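# Move a bottle from the steel table into the carton

## Task

Take any one bottle that is standing on the steel table, set it into a carton cell that holds nothing yet, and open the gripper so the bottle is released there.

## Robot and tools

Robot: two 6-joint arms with parallel grippers, named left_arm and right_arm. The names are labels only, not image sides. left_arm's base is at (+0.047, +0.286, 0) m and right_arm's at (+0.007, -0.235, 0) m, each turned slightly about z. Joint order per arm, used in every command and result list: waist, shoulder, elbow, wrist pitch, wrist yaw, wrist roll. Stated ranges in rad: waist -2.618..3.054, shoulder 0..3.142, elbow 0..3.142, wrist pitch -1.571..1.571, wrist yaw -1.571..1.571, wrist roll -2.094..2.094. True ends may sit up to 0.036 rad either way.

Scene frame: origin on the table top midway between the arms, +x out over the table, +z up, left_arm on the +y side. Gripper fingers point along the hand's +z and close along its y. The reported hand point lies between the finger pads, about 1 cm short of the tips, and can be somewhat off at long reach.

Command row: 14 numbers, each in [-1, 1], always all 14 even if one arm stays put. First left_arm's 6 joint values then its opening, then right_arm's 6 joint values and opening. Joint values are offsets, scaled so 1.0 equals 1.202 rad (waist), 1.258 (shoulder), 1.238 (elbow), 2.073 (wrist pitch), 2.022 (wrist yaw and wrist roll). Opening is absolute, not an offset: +1 fully open (0.094 m gap), -1 shut.

execute_actions(actions): a list of actions; each action is a list of up to 15 rows, each row run for one 1/30 s step; if fewer than 15 rows, the last one repeats to fill 15. Joint offsets in every row count from the arm's angles when that action began (for a call's first action, the last reported angles), not from the previous row. An empty list just returns state and images. If any action is malformed, or the first one would push a joint more than 0.036 rad beyond its range, nothing runs; later actions failing that check are refused for both arms.

move(target, speed, blocking): target is one 14-number row; its offsets count from the Joint positions in the latest result showing them. All joints travel together as one fraction of their paths, so hands trace curves. speed (0.01 to 2 rad/s, default 0.5) caps the joint with the longest path; paths take 0.5 to 10 s and are cut off at 10 s. Openings are applied at the start. Moves do not avoid obstacles or the other arm. blocking=false returns after 0.5 s while motion continues; then only wait or stop are allowed until a result shows the move ended. The result adds a "move:" line: outcome (done, off_target, moving, held, fault), limits=held or limits=none, and each arm's joint farthest from target. Faster moves and targets set deeper past a contact press harder.

wait(seconds): 0 to 10; the arms keep their last command and a running move continues. stop(): brakes a running move; fingers keep going. zoom_image(camera, region): camera is cam_high, cam_left_wrist or cam_right_wrist; region [x0, y0, x1, y1] in pixels from the top-left, at most 504x504. read_manual(section): licence text only. finished_scene(scene): ends the given scene for good once the robot has held the last command; only call it with the bottle resting in the cell and released.

Motion details: each joint's command is kept within a lead of its measured angle (0.202 waist, 0.258 shoulder, 0.238 elbow, 0.573 wrist pitch, 0.522 wrist yaw/roll rad), and targets that would move the hand over 70 mm from where it is are scaled back, so big offsets need several actions. Arms can sag under zero offsets; to hold a pose, command offsets back to the wanted angles, then zeros, adding more if a joint still lags.

Results: a state line per arm with hand position (m) and quaternion wxyz in the scene frame; Joint positions and Joint velocities (six joints in rad, rad/s, then finger gap in m); Joint targets (angles currently being driven to); grip_measured (opening on the command scale, up to about 1 mm off); joint torques (offset and noisy); step readings with HELD marking steps where an arm was held back; "joint command not followed" when a clearance check altered targets; "joint sent to its limit" when a joint reached its end; MOTOR HOT at 75 °C; FAULT lines for stops. Camera images come in the order cam_high, cam_left_wrist, cam_right_wrist, each 504x504; calibration (K, distortion, world-to-camera transform) is supplied and may be slightly off.

Gripping: to hold, command an opening roughly 0.03 below grip_measured; smaller gaps grip more gently. Pads give about 50 to 62 N and spike on first contact.

Avoid: knocking or placing anything off the table, dropping or slamming the bottle, hard hits or strong pushes, and arms striking each other. Objects may get brief outside tugs, so grip firmly. Long heavy holds heat motors: 90 °C stops that arm for 10 s, 100 °C makes it go limp and fall.

Each tool is called as name([rows], argument=value, ...), one row to a line, values as JSON.

## Session

execute_actions(actions=[])

Scene clock: 0.00 s.
left_arm: end_effector_position=(+0.2393, +0.5629, +0.1944) grip_measured=+1.000 end_effector_quat_wxyz=(+0.149, -0.609, +0.728, -0.278) | right_arm: end_effector_position=(+0.0260, -0.0582, +0.1895) grip_measured=+1.000 end_effector_quat_wxyz=(+0.124, -0.471, +0.865, +0.122)
Joint names: [waist, shoulder, elbow, wrist pitch, wrist yaw, wrist roll]
Joint positions: left_arm=[ 1.19   1.821  1.711 -1.531  0.638 -0.087  0.094] | right_arm=[ 1.494  0.927  1.067 -1.374  0.093  0.538  0.094]
Joint velocities: left_arm=[ 0.027 -0.007 -0.012 -0.007 -0.007  0.037  0.   ] | right_arm=[-0.007  0.007  0.007  0.022 -0.051  0.037  0.   ]
Joint torques (N m, as the arm reports them, + toward a larger angle): no reading
Joint targets: left_arm=[1.190 1.813 1.718 -1.531 0.646 -0.084] | right_arm=[1.494 0.920 1.078 -1.367 0.099 0.537]

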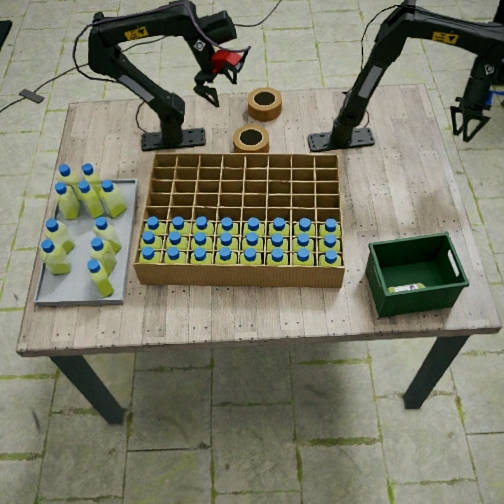

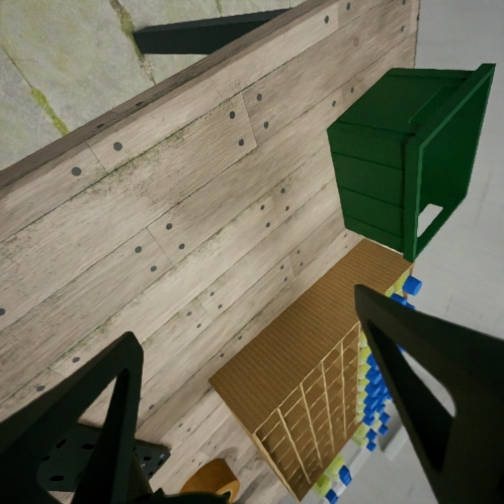

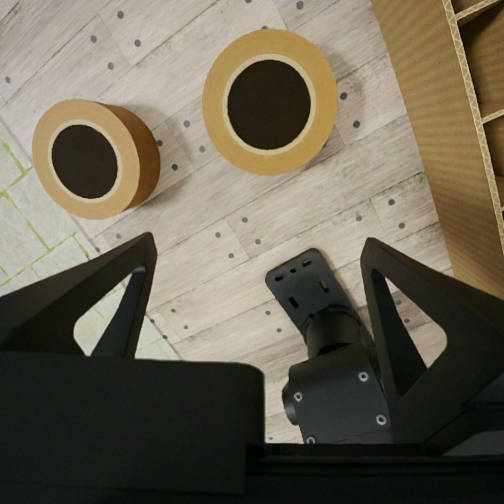

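zoom_image(camera="cam_high", region=[20, 140, 220, 320])

Region (20, 140, 220, 320) of cam_high's 504x504 image, scaled by 2.520, with more detail than that image has; it fills the top 454 rows of this view, and the rest is white.

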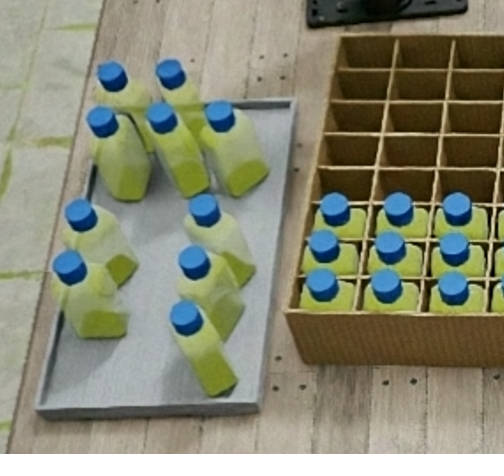

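move(target=[0,0,0,0,0,0,1,-0.87,0.342,0.291,-0.043,-0.046,-0.266,1], speed=1.0)

move(target=[0,0,0,0,0,0,1,-0.87,0.342,0.295,-0.043,0,0,1], speed=1.0)

Scene clock: 3.10 s.
left_arm: end_effector_position=(+0.2393, +0.5629, +0.1944) grip_measured=+1.000 end_effector_quat_wxyz=(+0.149, -0.609, +0.728, -0.278) | right_arm: end_effector_position=(+0.2189, -0.1169, +0.2016) grip_measured=+1.000 end_effector_quat_wxyz=(+0.077, -0.248, +0.966, +0.015)
Joint names: [waist, shoulder, elbow, wrist pitch, wrist yaw, wrist roll]
Joint positions: left_arm=[ 1.19   1.821  1.711 -1.531  0.638 -0.087  0.094] | right_arm=[ 0.456  1.35   1.394 -1.459  0.01   0.008  0.094]
Joint velocities: left_arm=[-0.017 -0.002 -0.002  0.051 -0.007 -0.022  0.   ] | right_arm=[-0.012 -0.007 -0.007 -0.022 -0.037 -0.007  0.   ]
Joint torques (N m, as the arm reports them, + toward a larger angle): left_arm=[-0.07 -9.53  6.48  0.26  0.29 -0.01] | right_arm=[-0.54 -3.35  7.89  0.59 -0.06 -0.09]
Joint targets: left_arm=[1.190 1.821 1.711 -1.531 0.638 -0.087] | right_arm=[0.448 1.357 1.427 -1.463 -0.001 0.001]
move: off_target (right_arm); limits=none; left_arm: farthest joint: the waist, 0.000 radians from its target (0.000 radians at the start); right_arm: farthest joint: the elbow, 0.033 radians from its target (0.360 radians at the start)
camera_calibration (this result's frames):
cam_right_wrist: T_world_to_cam=[[0.498242, -0.866105, -0.040205, -0.194739], [-0.71912, -0.438702, 0.538895, -0.00326407], [-0.484378, -0.239588, -0.841413, 0.373235], [0, 0, 0, 1]] pos_world=[0.275467, -0.0806743, 0.307974]

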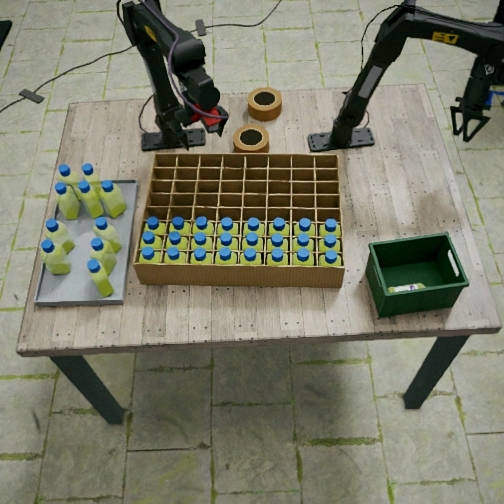

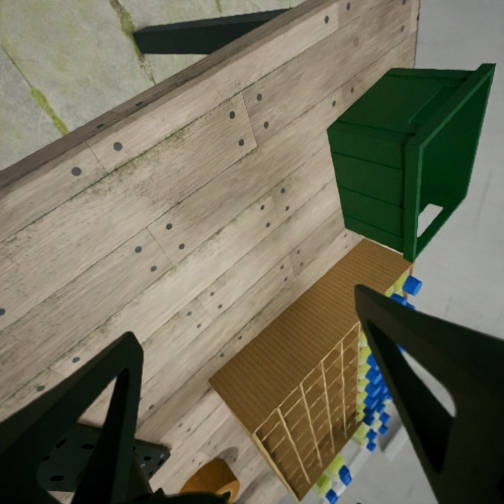

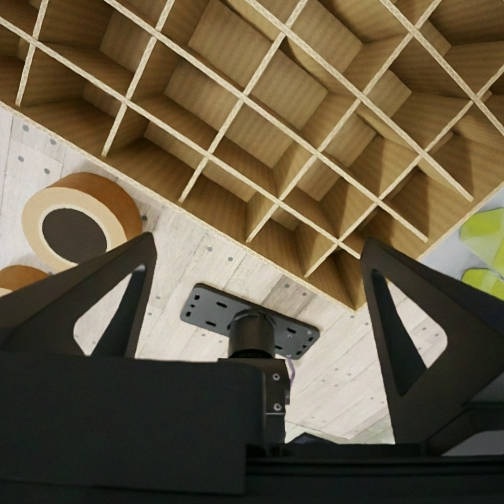

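Scene clock: 4.90 s.
left_arm: end_effector_position=(+0.2393, +0.5629, +0.1944) grip_measured=+1.000 end_effector_quat_wxyz=(+0.149, -0.609, +0.728, -0.278) | right_arm: end_effector_position=(+0.2783, -0.3981, +0.1761) grip_measured=+1.000 end_effector_quat_wxyz=(-0.012, +0.269, +0.963, -0.003)
Joint names: [waist, shoulder, elbow, wrist pitch, wrist yaw, wrist roll]
Joint positions: left_arm=[ 1.19   1.821  1.711 -1.531  0.638 -0.087  0.094] | right_arm=[-0.593  1.778  1.727 -1.541  0.011  0.008  0.094]
Joint velocities: left_arm=[-0.007  0.007  0.002  0.022  0.007 -0.007  0.   ] | right_arm=[-0.007 -0.002 -0.002  0.095  0.095 -0.037  0.   ]
Joint torques (N m, as the arm reports them, + toward a larger angle): left_arm=[-0.03 -9.55  6.44  0.28  0.29  0.  ] | right_arm=[ 0.19 -8.23  7.75  0.22  0.01 -0.01]
Joint targets: left_arm=[1.190 1.821 1.711 -1.531 0.638 -0.087] | right_arm=[-0.590 1.780 1.760 -1.548 0.010 0.008]
move: off_target (right_arm); limits=none; left_arm: farthest joint: the waist, 0.000 radians from its target (0.000 radians at the start); right_arm: farthest joint: the elbow, 0.032 radians from its target (0.365 radians at the start)
camera_calibration (this result's frames):
cam_right_wrist: T_world_to_cam=[[-0.509128, -0.859772, -0.0397545, -0.186121], [-0.644785, 0.35041, 0.679313, 0.198584], [-0.570124, 0.371491, -0.732771, 0.561256], [0, 0, 0, 1]] pos_world=[0.35327, -0.438109, 0.268972]

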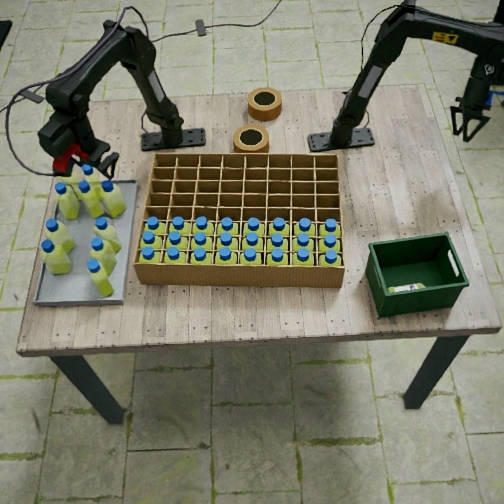

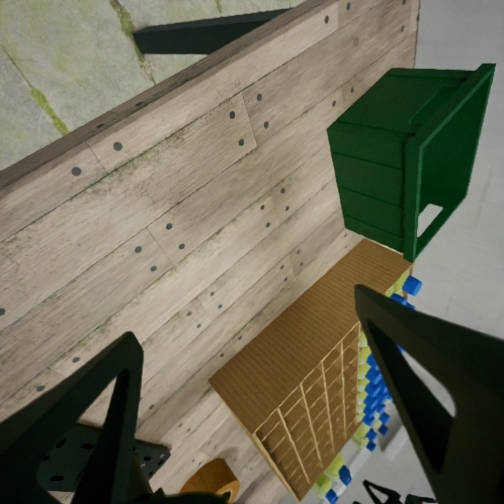

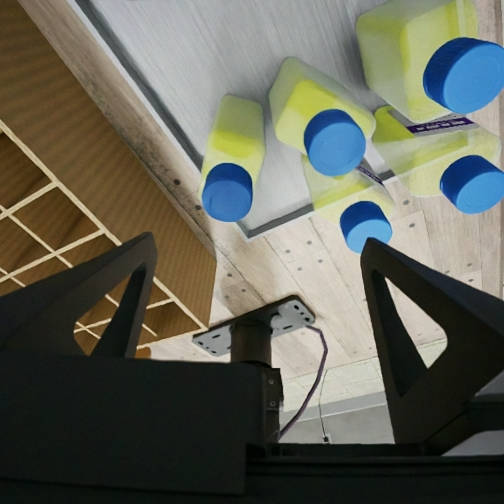

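move(target=[0,0,0,0,0,0,1,0.063,-0.069,-0.140,0.065,-0.005,0,0.2], speed=0.4)

Scene clock: 6.33 s.
left_arm: end_effector_position=(+0.2393, +0.5629, +0.1944) grip_measured=+1.000 end_effector_quat_wxyz=(+0.149, -0.609, +0.728, -0.278) | right_arm: end_effector_position=(+0.2816, -0.3754, +0.1522) grip_measured=+0.203 end_effector_quat_wxyz=(-0.006, +0.237, +0.972, -0.003)
Joint names: [waist, shoulder, elbow, wrist pitch, wrist yaw, wrist roll]
Joint positions: left_arm=[ 1.19   1.821  1.711 -1.531  0.638 -0.087  0.094] | right_arm=[-0.526  1.722  1.565 -1.424  0.009  0.008  0.057]
Joint velocities: left_arm=[ 0.002 -0.002 -0.012 -0.037  0.037  0.037  0.   ] | right_arm=[-0.002  0.007 -0.002 -0.007 -0.007 -0.037 -0.   ]
Joint torques (N m, as the arm reports them, + toward a larger angle): left_arm=[-0.09 -9.57  6.45  0.26  0.3   0.  ] | right_arm=[  0.56 -10.89   4.38   0.49  -0.05  -0.02]
Joint targets: left_arm=[1.190 1.821 1.711 -1.531 0.638 -0.087] | right_arm=[-0.518 1.691 1.554 -1.406 0.001 0.008]
move: off_target (right_arm); limits=none; left_arm: farthest joint: the waist, 0.000 radians from its target (0.000 radians at the start); right_arm: farthest joint: the shoulder, 0.031 radians from its target (0.087 radians at the start)
camera_calibration (this result's frames):
cam_right_wrist: T_world_to_cam=[[-0.44955, -0.892285, -0.041631, -0.194616], [-0.674192, 0.308359, 0.671103, 0.202694], [-0.585978, 0.329761, -0.740194, 0.527081], [0, 0, 0, 1]] pos_world=[0.358023, -0.409966, 0.246012]

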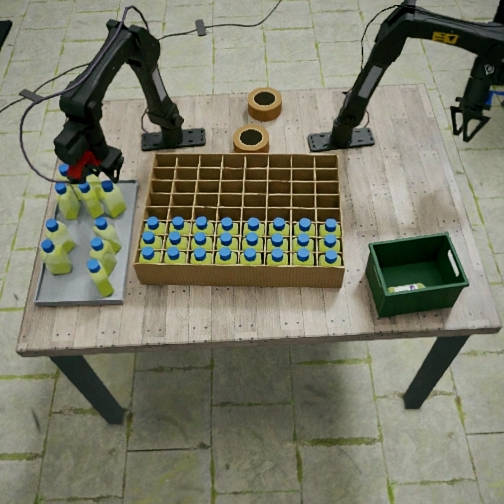

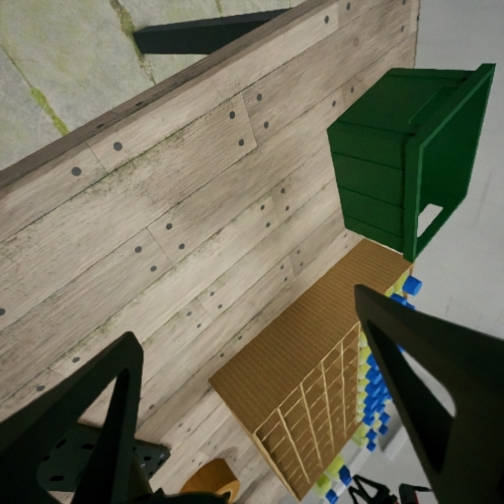

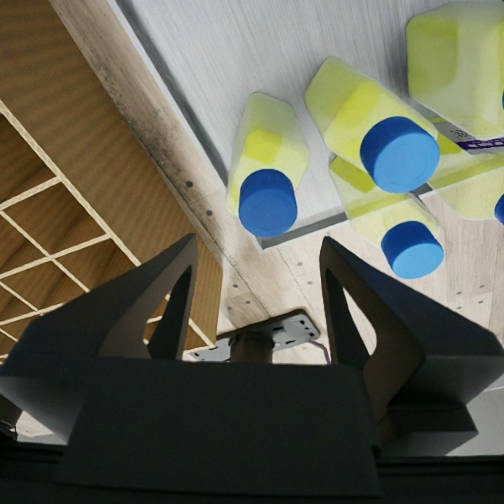

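move(target=[0,0,0,0,0,0,1,-0.104,0.0,0.057,-0.015,-0.117,-0.784,0.2], speed=1.0)

Scene clock: 10.17 s.
left_arm: end_effector_position=(+0.2393, +0.5629, +0.1944) grip_measured=+1.000 end_effector_quat_wxyz=(+0.149, -0.609, +0.728, -0.278) | right_arm: end_effector_position=(+0.2886, -0.3774, +0.1657) grip_measured=+0.203 end_effector_quat_wxyz=(+0.092, -0.471, +0.876, +0.042)
Joint names: [waist, shoulder, elbow, wrist pitch, wrist yaw, wrist roll]
Joint positions: left_arm=[ 1.19   1.821  1.711 -1.531  0.638 -0.087  0.094] | right_arm=[-0.64   1.722  1.604 -1.439 -0.202 -1.569  0.057]
Joint velocities: left_arm=[ 0.022 -0.012 -0.002 -0.022 -0.037  0.007  0.   ] | right_arm=[-0.002 -0.012  0.007 -0.007 -0.022  0.051 -0.001]
Joint torques (N m, as the arm reports them, + toward a larger angle): left_arm=[-0.03 -9.52  6.43  0.26  0.29 -0.01] | right_arm=[-0.76 -7.99  7.83  0.19 -0.35 -0.08]
Joint targets: left_arm=[1.190 1.821 1.711 -1.531 0.638 -0.087] | right_arm=[-0.651 1.722 1.636 -1.455 -0.227 -1.577]
move: off_target (right_arm); limits=none; left_arm: farthest joint: the waist, 0.000 radians from its target (0.000 radians at the start); right_arm: farthest joint: the elbow, 0.031 radians from its target (0.070 radians at the start)
camera_calibration (this result's frames):
cam_right_wrist: T_world_to_cam=[[0.844808, -0.534017, -0.03356, -0.432322], [-0.448414, -0.740816, 0.500117, -0.233777], [-0.291932, -0.407454, -0.865308, 0.199494], [0, 0, 0, 1]] pos_world=[0.318639, -0.322768, 0.275031]

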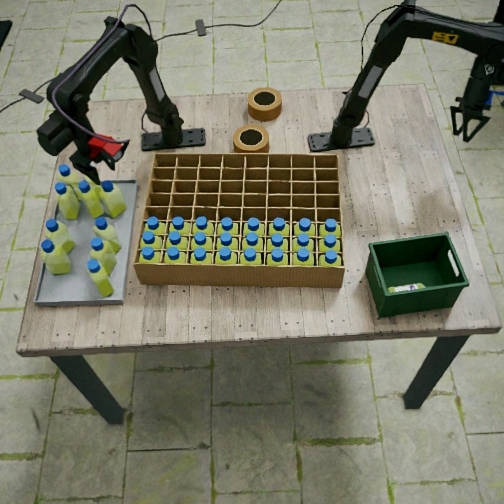

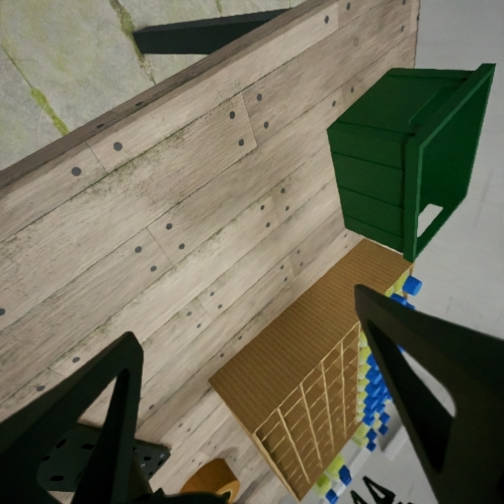

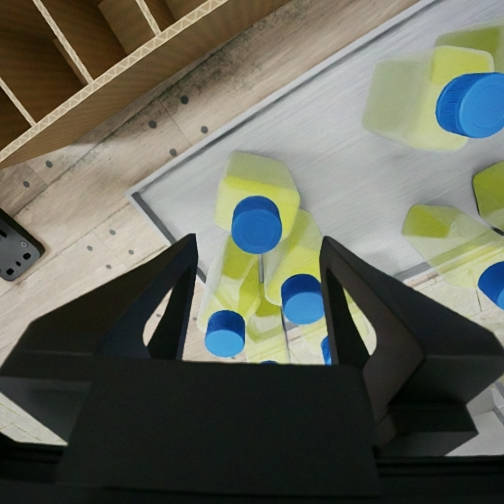

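zoom_image(camera="cam_right_wrist", region=[180, 120, 340, 280])

Region (180, 120, 340, 280) of cam_right_wrist's 504x504 image, scaled by 3.150, with more detail than that image has.

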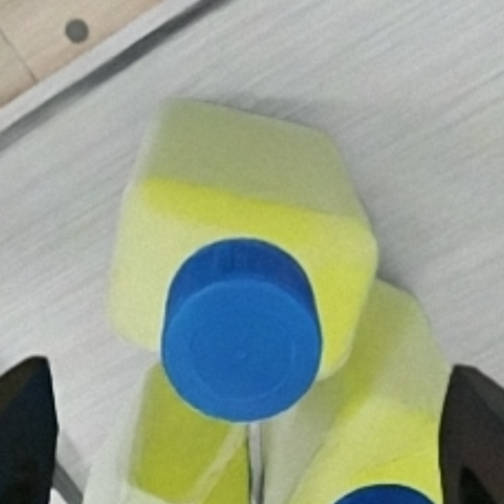

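move(target=[0,0,0,0,0,0,1,-0.024,0.0,-0.147,0.085,-0.01,0,0.2], speed=0.2)

Scene clock: 12.27 s.
left_arm: end_effector_position=(+0.2393, +0.5629, +0.1944) grip_measured=+1.000 end_effector_quat_wxyz=(+0.149, -0.609, +0.728, -0.278) | right_arm: end_effector_position=(+0.2867, -0.3830, +0.1223) grip_measured=+0.203 end_effector_quat_wxyz=(+0.091, -0.464, +0.880, +0.042)
Joint names: [waist, shoulder, elbow, wrist pitch, wrist yaw, wrist roll]
Joint positions: left_arm=[ 1.19   1.821  1.711 -1.531  0.638 -0.087  0.094] | right_arm=[-0.658  1.722  1.432 -1.27  -0.201 -1.57   0.057]
Joint velocities: left_arm=[-0.012  0.002 -0.012  0.022  0.125 -0.007  0.   ] | right_arm=[ 0.002 -0.007 -0.007 -0.051 -0.007 -0.066 -0.001]
Joint torques (N m, as the arm reports them, + toward a larger angle): left_arm=[-0.02 -9.49  6.4   0.26  0.3  -0.02] | right_arm=[-0.74 -8.08  4.63  0.41 -0.32  0.  ]
Joint targets: left_arm=[1.190 1.821 1.711 -1.531 0.638 -0.087] | right_arm=[-0.669 1.722 1.423 -1.263 -0.223 -1.569]
move: off_target (right_arm); limits=none; left_arm: farthest joint: the waist, 0.000 radians from its target (0.000 radians at the start); right_arm: farthest joint: the wrist yaw, 0.021 radians from its target (0.020 radians at the start)
camera_calibration (this result's frames):
cam_right_wrist: T_world_to_cam=[[0.835397, -0.548455, -0.0361831, -0.437702], [-0.45958, -0.733099, 0.501349, -0.211138], [-0.301493, -0.402196, -0.864488, 0.163745], [0, 0, 0, 1]] pos_world=[0.317988, -0.328987, 0.231572]

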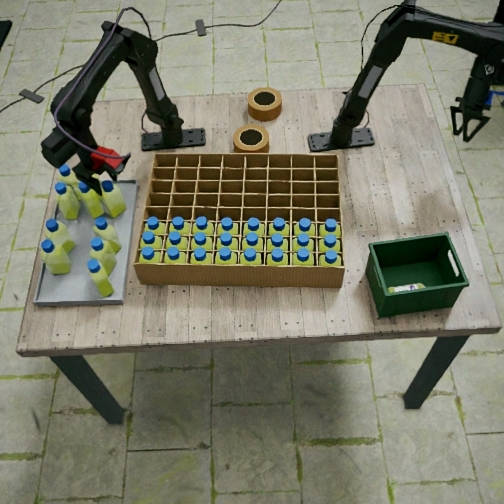

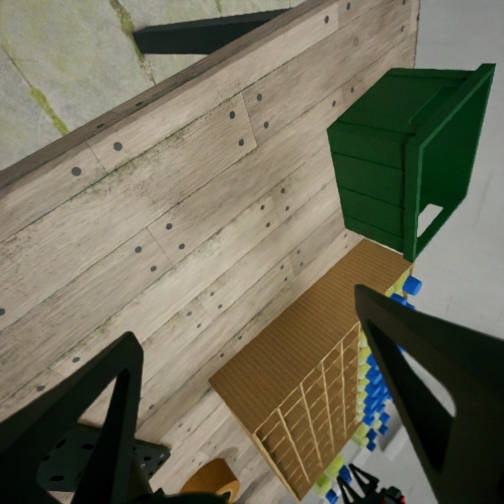

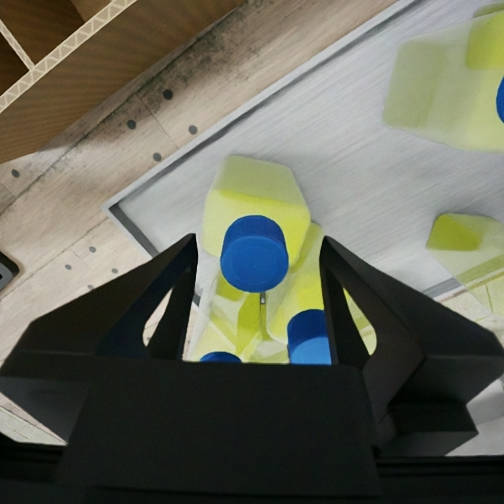

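move(target=[0,0,0,0,0,0,1,0,0,0,0,0,0,-0.48])

Scene clock: 13.07 s.
left_arm: end_effector_position=(+0.2393, +0.5629, +0.1944) grip_measured=+1.000 end_effector_quat_wxyz=(+0.149, -0.609, +0.728, -0.278) | right_arm: end_effector_position=(+0.2861, -0.3843, +0.1221) grip_measured=-0.425 end_effector_quat_wxyz=(+0.088, -0.464, +0.881, +0.039)
Joint names: [waist, shoulder, elbow, wrist pitch, wrist yaw, wrist roll]
Joint positions: left_arm=[ 1.19   1.821  1.711 -1.531  0.638 -0.087  0.094] | right_arm=[-0.658  1.722  1.432 -1.269 -0.193 -1.57   0.027]
Joint velocities: left_arm=[-0.002 -0.002  0.012 -0.037 -0.066 -0.095  0.   ] | right_arm=[-0.017 -0.002 -0.002  0.022  0.007 -0.007 -0.001]
Joint torques (N m, as the arm reports them, + toward a larger angle): left_arm=[ 0.   -9.64  6.47  0.26  0.3   0.  ] | right_arm=[-0.04 -8.07  5.39  0.33 -0.18 -0.03]
Joint targets: left_arm=[1.190 1.821 1.711 -1.531 0.638 -0.087] | right_arm=[-0.658 1.722 1.432 -1.270 -0.201 -1.570]
move: done; limits=none; left_arm: farthest joint: the waist, 0.000 radians from its target (0.000 radians at the start); right_arm: farthest joint: the wrist yaw, 0.008 radians from its target (0.000 radians at the start)
camera_calibration (this result's frames):
cam_right_wrist: T_world_to_cam=[[0.835204, -0.548788, -0.0355841, -0.438019], [-0.45768, -0.729503, 0.508285, -0.212224], [-0.3049, -0.408236, -0.860453, 0.160968], [0, 0, 0, 1]] pos_world=[0.317783, -0.329485, 0.230789]

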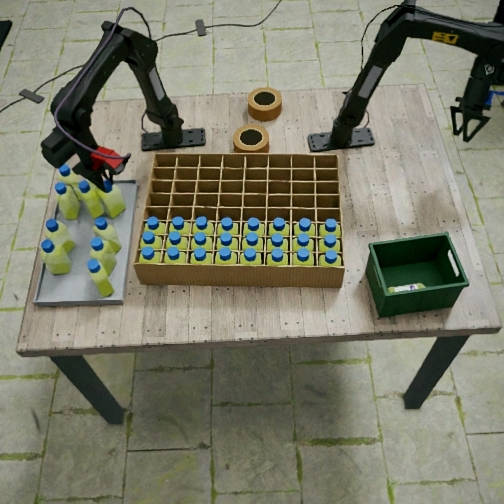

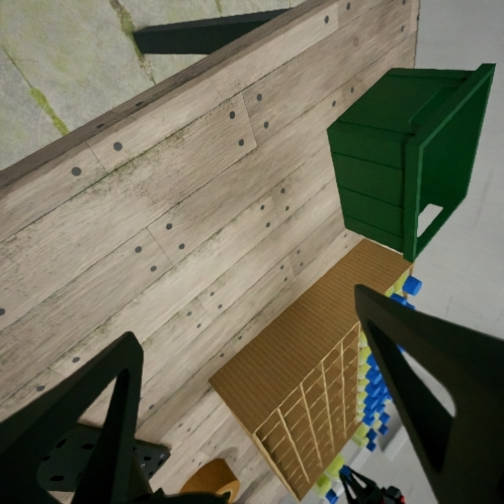

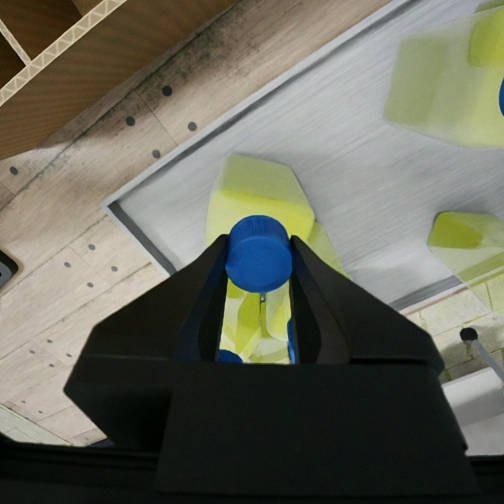

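move(target=[0,0,0,0,0,0,1,0.04,0,0.422,-0.145,0,0,-0.48], speed=0.35)

Scene clock: 15.40 s.
left_arm: end_effector_position=(+0.2393, +0.5629, +0.1944) grip_measured=+1.000 end_effector_quat_wxyz=(+0.149, -0.609, +0.728, -0.278) | right_arm: end_effector_position=(+0.3101, -0.3880, +0.2465) grip_measured=-0.425 end_effector_quat_wxyz=(+0.128, -0.485, +0.864, -0.046)
Joint names: [waist, shoulder, elbow, wrist pitch, wrist yaw, wrist roll]
Joint positions: left_arm=[ 1.19   1.821  1.711 -1.531  0.638 -0.087  0.094] | right_arm=[-0.621  1.722  1.921 -1.565 -0.182 -1.57   0.027]
Joint velocities: left_arm=[-0.022 -0.002 -0.007  0.066 -0.022 -0.022  0.   ] | right_arm=[-0.027 -0.002 -0.012  0.007 -0.051 -0.051 -0.   ]
Joint torques (N m, as the arm reports them, + toward a larger angle): left_arm=[-0.05 -9.54  6.42  0.27  0.3   0.01] | right_arm=[ 0.77 -7.68  7.74  0.69 -0.2  -0.02]
Joint targets: left_arm=[1.190 1.821 1.711 -1.531 0.638 -0.087] | right_arm=[-0.610 1.722 1.955 -1.570 -0.193 -1.570]
move: off_target (right_arm); limits=none; left_arm: farthest joint: the waist, 0.000 radians from its target (0.000 radians at the start); right_arm: farthest joint: the elbow, 0.033 radians from its target (0.522 radians at the start)
camera_calibration (this result's frames):
cam_right_wrist: T_world_to_cam=[[0.844828, -0.511744, 0.156154, -0.491536], [-0.511747, -0.687695, 0.514967, -0.235849], [-0.156145, -0.514969, -0.842867, 0.181988], [0, 0, 0, 1]] pos_world=[0.322984, -0.320014, 0.351602]

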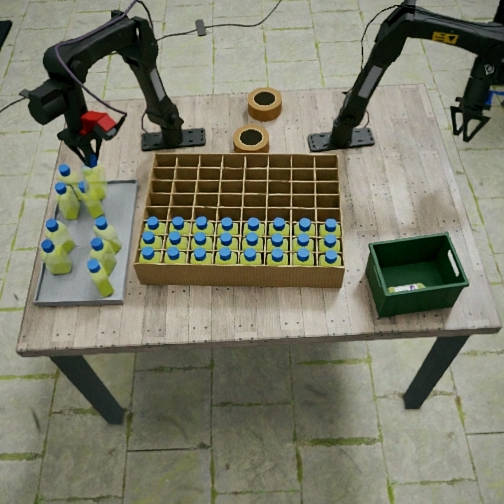

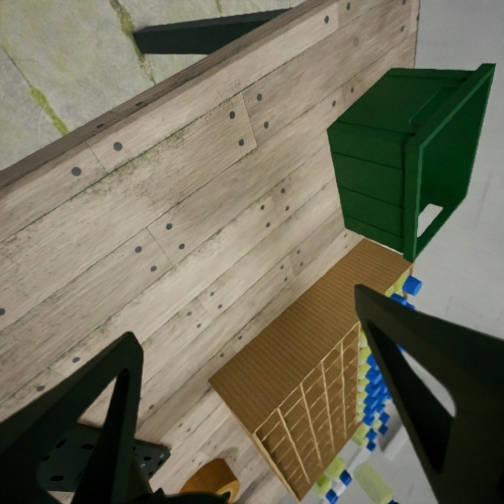

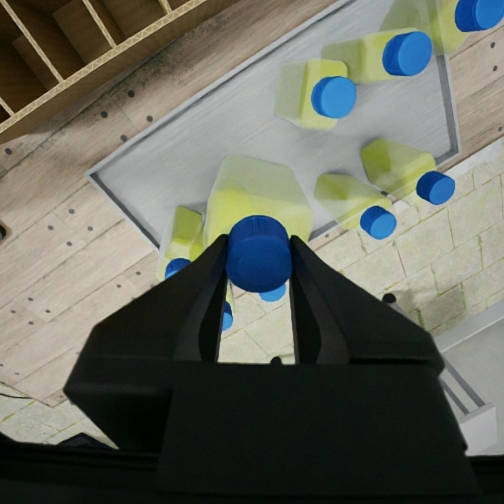

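move(target=[0,0,0,0,0,0,1,0.604,-0.20,-0.19,0,0.095,0.78,-0.48], speed=0.7)

Scene clock: 18.70 s.
left_arm: end_effector_position=(+0.2393, +0.5629, +0.1944) grip_measured=+1.000 end_effector_quat_wxyz=(+0.149, -0.609, +0.728, -0.278) | right_arm: end_effector_position=(+0.2821, -0.1919, +0.2424) grip_measured=-0.425 end_effector_quat_wxyz=(+0.094, -0.077, +0.993, +0.007)
Joint names: [waist, shoulder, elbow, wrist pitch, wrist yaw, wrist roll]
Joint positions: left_arm=[ 1.19   1.821  1.711 -1.531  0.638 -0.087  0.094] | right_arm=[ 0.097  1.505  1.692 -1.569  0.    -0.001  0.027]
Joint velocities: left_arm=[-0.012  0.012 -0.007 -0.007 -0.007  0.007  0.   ] | right_arm=[ 0.002 -0.002 -0.017  0.022 -0.007 -0.051  0.001]
Joint torques (N m, as the arm reports them, + toward a larger angle): left_arm=[-0.03 -9.61  6.48  0.27  0.28  0.01] | right_arm=[ 0.6  -8.65  4.65  0.75  0.12  0.04]
Joint targets: left_arm=[1.190 1.821 1.711 -1.531 0.638 -0.087] | right_arm=[0.105 1.470 1.686 -1.565 0.010 0.007]
move: off_target (right_arm); limits=none; left_arm: farthest joint: the waist, 0.000 radians from its target (0.000 radians at the start); right_arm: farthest joint: the shoulder, 0.035 radians from its target (0.251 radians at the start)
camera_calibration (this result's frames):
cam_right_wrist: T_world_to_cam=[[0.174021, -0.983598, -0.0474551, -0.218864], [-0.841429, -0.173557, 0.511738, 0.07928], [-0.511581, -0.0491229, -0.85783, 0.46842], [0, 0, 0, 1]] pos_world=[0.34443, -0.178505, 0.350868]

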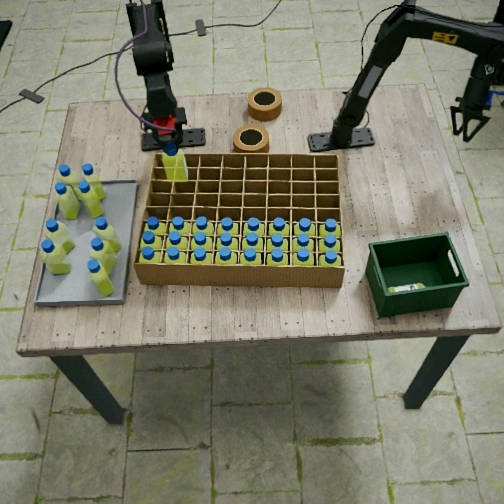

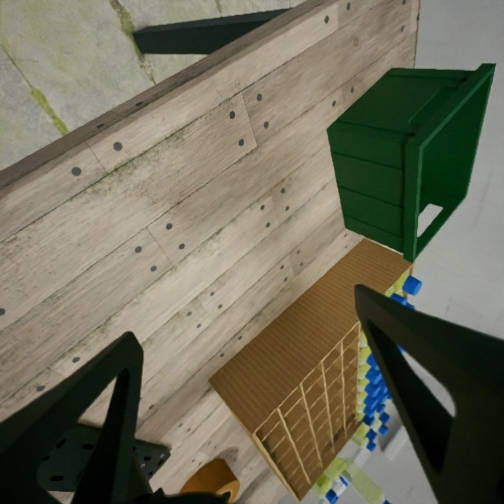

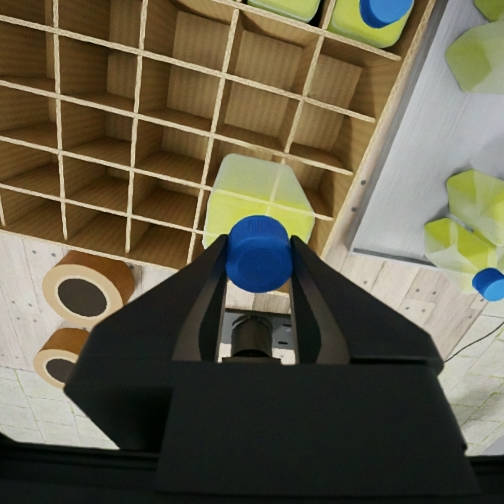

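zoom_image(camera="cam_right_wrist", region=[120, 40, 400, 300])

Region (120, 40, 400, 300) of cam_right_wrist's 504x504 image, scaled by 1.800, with more detail than that image has; it fills the top 468 rows of this view, and the rest is white.

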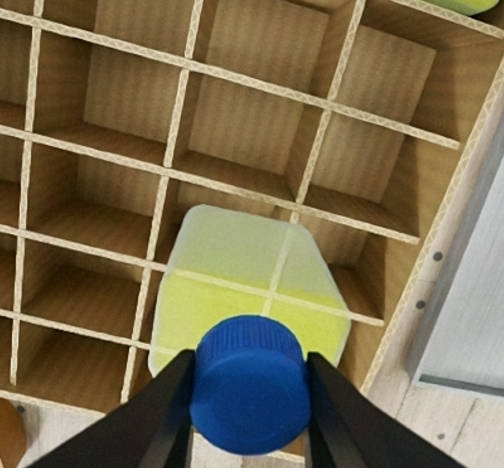

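move(target=[0,0,0,0,0,0,1,0.076,-0.064,-0.103,0.041,0.02,0.083,-0.48], speed=0.25)

zoom_image(camera="cam_right_wrist", region=[120, 40, 400, 300])

Scene clock: 20.50 s.
left_arm: end_effector_position=(+0.2393, +0.5629, +0.1944) grip_measured=+1.000 end_effector_quat_wxyz=(+0.149, -0.609, +0.728, -0.278) | right_arm: end_effector_position=(+0.2697, -0.1767, +0.2226) grip_measured=-0.425 end_effector_quat_wxyz=(+0.086, -0.036, +0.996, +0.003)
Joint names: [waist, shoulder, elbow, wrist pitch, wrist yaw, wrist roll]
Joint positions: left_arm=[ 1.19   1.821  1.711 -1.531  0.638 -0.087  0.094] | right_arm=[ 0.178  1.459  1.569 -1.511  0.027  0.159  0.027]
Joint velocities: left_arm=[-0.012  0.012 -0.017 -0.125 -0.066 -0.037  0.   ] | right_arm=[-0.012 -0.002 -0.012  0.037 -0.007 -0.037 -0.001]
Joint torques (N m, as the arm reports them, + toward a larger angle): left_arm=[ 0.01 -9.54  6.41  0.28  0.3   0.01] | right_arm=[ 0.71 -8.29  4.91  0.93  0.17  0.08]
Joint targets: left_arm=[1.190 1.821 1.711 -1.531 0.638 -0.087] | right_arm=[0.188 1.425 1.564 -1.484 0.040 0.167]
move: off_target (right_arm); limits=none; left_arm: farthest joint: the waist, 0.000 radians from its target (0.000 radians at the start); right_arm: farthest joint: the shoulder, 0.035 radians from its target (0.081 radians at the start)
camera_calibration (this result's frames):
cam_right_wrist: T_world_to_cam=[[0.0928564, -0.994506, -0.0483227, -0.182514], [-0.844163, -0.104369, 0.525829, 0.0914585], [-0.527984, -0.00803434, -0.849217, 0.455586], [0, 0, 0, 1]] pos_world=[0.334696, -0.168305, 0.32998]

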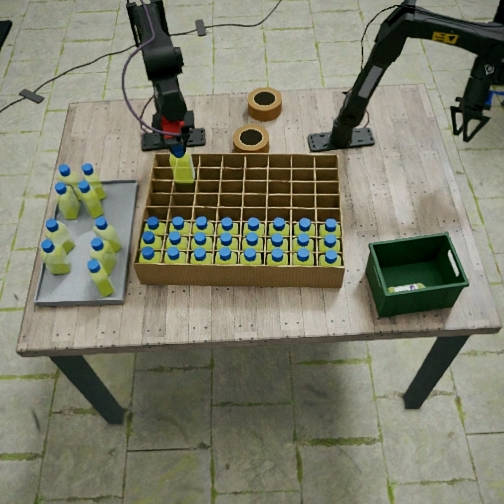

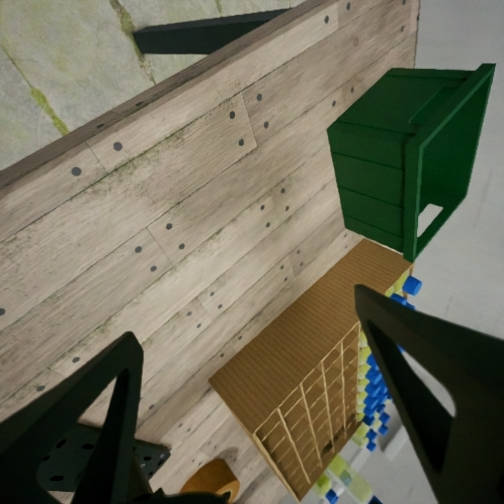

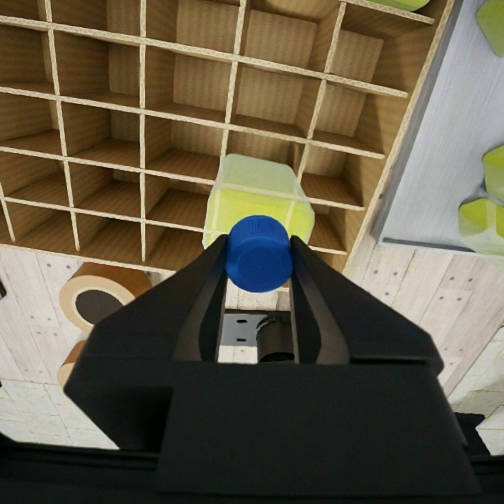

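Region (120, 40, 400, 300) of cam_right_wrist's 504x504 image, scaled by 1.800, with more detail than that image has; it fills the top 468 rows of this view, and the rest is white.

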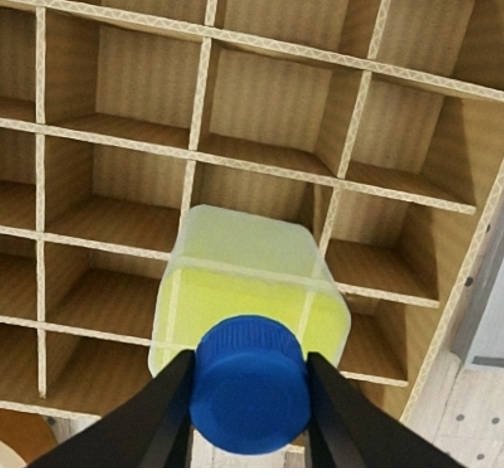

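move(target=[0,0,0,0,0,0,1,-0.033,0.023,0.060,0.017,0,0,-0.48], speed=0.15)

zoom_image(camera="cam_right_wrist", region=[120, 40, 400, 300])

Scene clock: 21.73 s.
left_arm: end_effector_position=(+0.2393, +0.5629, +0.1944) grip_measured=+1.000 end_effector_quat_wxyz=(+0.149, -0.609, +0.728, -0.278) | right_arm: end_effector_position=(+0.2819, -0.1822, +0.2270) grip_measured=-0.425 end_effector_quat_wxyz=(+0.096, -0.022, +0.995, +0.004)
Joint names: [waist, shoulder, elbow, wrist pitch, wrist yaw, wrist roll]
Joint positions: left_arm=[ 1.19   1.821  1.711 -1.531  0.638 -0.087  0.094] | right_arm=[ 0.149  1.484  1.605 -1.501  0.028  0.159  0.027]
Joint velocities: left_arm=[-0.002 -0.007 -0.002 -0.007 -0.095 -0.007  0.   ] | right_arm=[ 0.007 -0.002 -0.002 -0.037  0.022 -0.007 -0.001]
Joint torques (N m, as the arm reports them, + toward a larger angle): left_arm=[-0.01 -9.56  6.52  0.26  0.29 -0.01] | right_arm=[-0.76 -5.    8.21  0.97  0.05 -0.02]
Joint targets: left_arm=[1.190 1.821 1.711 -1.531 0.638 -0.087] | right_arm=[0.138 1.488 1.643 -1.476 0.028 0.158]
move: off_target (right_arm); limits=none; left_arm: farthest joint: the waist, 0.000 radians from its target (0.000 radians at the start); right_arm: farthest joint: the elbow, 0.038 radians from its target (0.075 radians at the start)
camera_calibration (this result's frames):
cam_right_wrist: T_world_to_cam=[[0.064608, -0.996603, -0.0510617, -0.180712], [-0.857905, -0.0816076, 0.507287, 0.111064], [-0.509731, 0.0110313, -0.860263, 0.466551], [0, 0, 0, 1]] pos_world=[0.344773, -0.176181, 0.335787]

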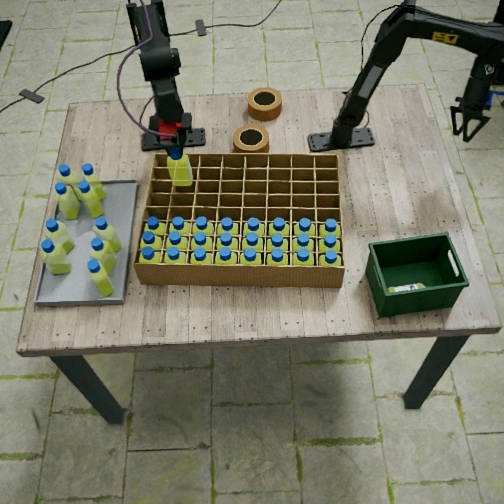

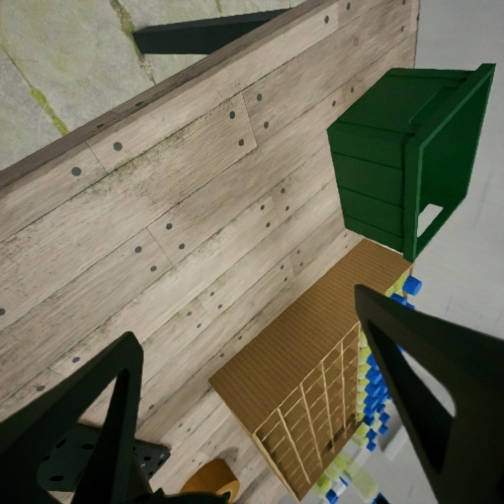

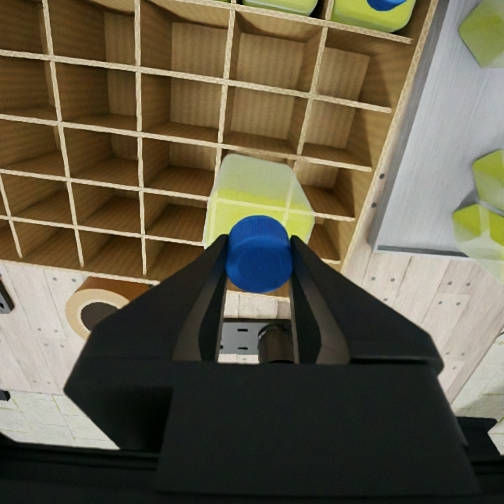

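Region (120, 40, 400, 300) of cam_right_wrist's 504x504 image, scaled by 1.800, with more detail than that image has; it fills the top 468 rows of this view, and the rest is white.

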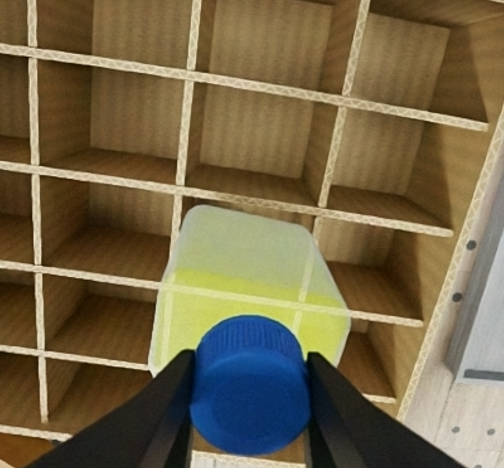

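move(target=[0,0,0,0,0,0,1,0,-0.064,-0.145,0.075,0,0,-0.48], speed=0.12)

zoom_image(camera="cam_right_wrist", region=[120, 40, 400, 300])

Scene clock: 23.93 s.
left_arm: end_effector_position=(+0.2393, +0.5629, +0.1944) grip_measured=+1.000 end_effector_quat_wxyz=(+0.149, -0.609, +0.728, -0.278) | right_arm: end_effector_position=(+0.2789, -0.1828, +0.1936) grip_measured=-0.425 end_effector_quat_wxyz=(+0.094, -0.022, +0.995, +0.003)
Joint names: [waist, shoulder, elbow, wrist pitch, wrist yaw, wrist roll]
Joint positions: left_arm=[ 1.19   1.821  1.711 -1.531  0.638 -0.087  0.094] | right_arm=[ 0.149  1.44   1.429 -1.374  0.028  0.159  0.027]
Joint velocities: left_arm=[-0.017 -0.012  0.002 -0.007  0.007  0.037  0.   ] | right_arm=[-0.002 -0.007 -0.002  0.007 -0.037  0.037  0.001]
Joint torques (N m, as the arm reports them, + toward a larger angle): left_arm=[-0.01 -9.53  6.46  0.27  0.3   0.02] | right_arm=[ 0.01 -8.62  5.2   0.99  0.04 -0.02]
Joint targets: left_arm=[1.190 1.821 1.711 -1.531 0.638 -0.087] | right_arm=[0.149 1.403 1.426 -1.346 0.028 0.159]
move: off_target (right_arm); limits=none; left_arm: farthest joint: the waist, 0.000 radians from its target (0.000 radians at the start); right_arm: farthest joint: the shoulder, 0.037 radians from its target (0.080 radians at the start)
camera_calibration (this result's frames):
cam_right_wrist: T_world_to_cam=[[0.0643429, -0.996659, -0.0503158, -0.182918], [-0.85524, -0.0810538, 0.511854, 0.123916], [-0.514222, 0.0100979, -0.857598, 0.43688], [0, 0, 0, 1]] pos_world=[0.342401, -0.176674, 0.302037]

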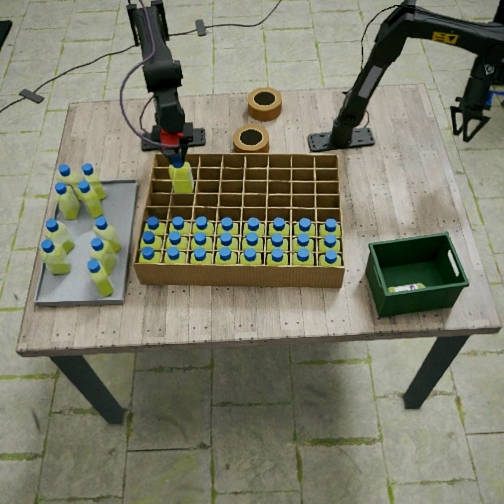

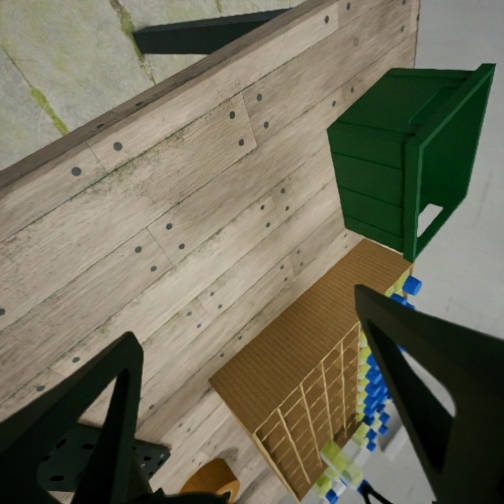

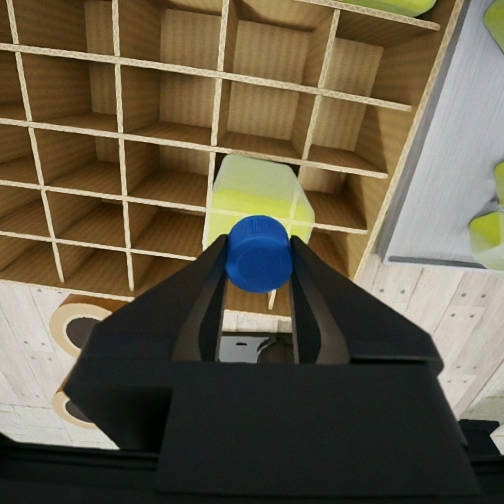

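Region (120, 40, 400, 300) of cam_right_wrist's 504x504 image, scaled by 1.800, with more detail than that image has; it fills the top 468 rows of this view, and the rest is white.

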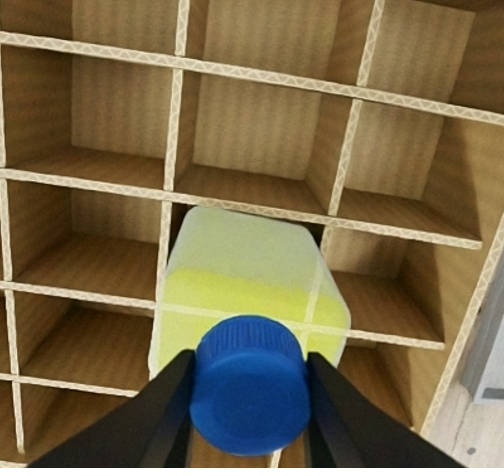

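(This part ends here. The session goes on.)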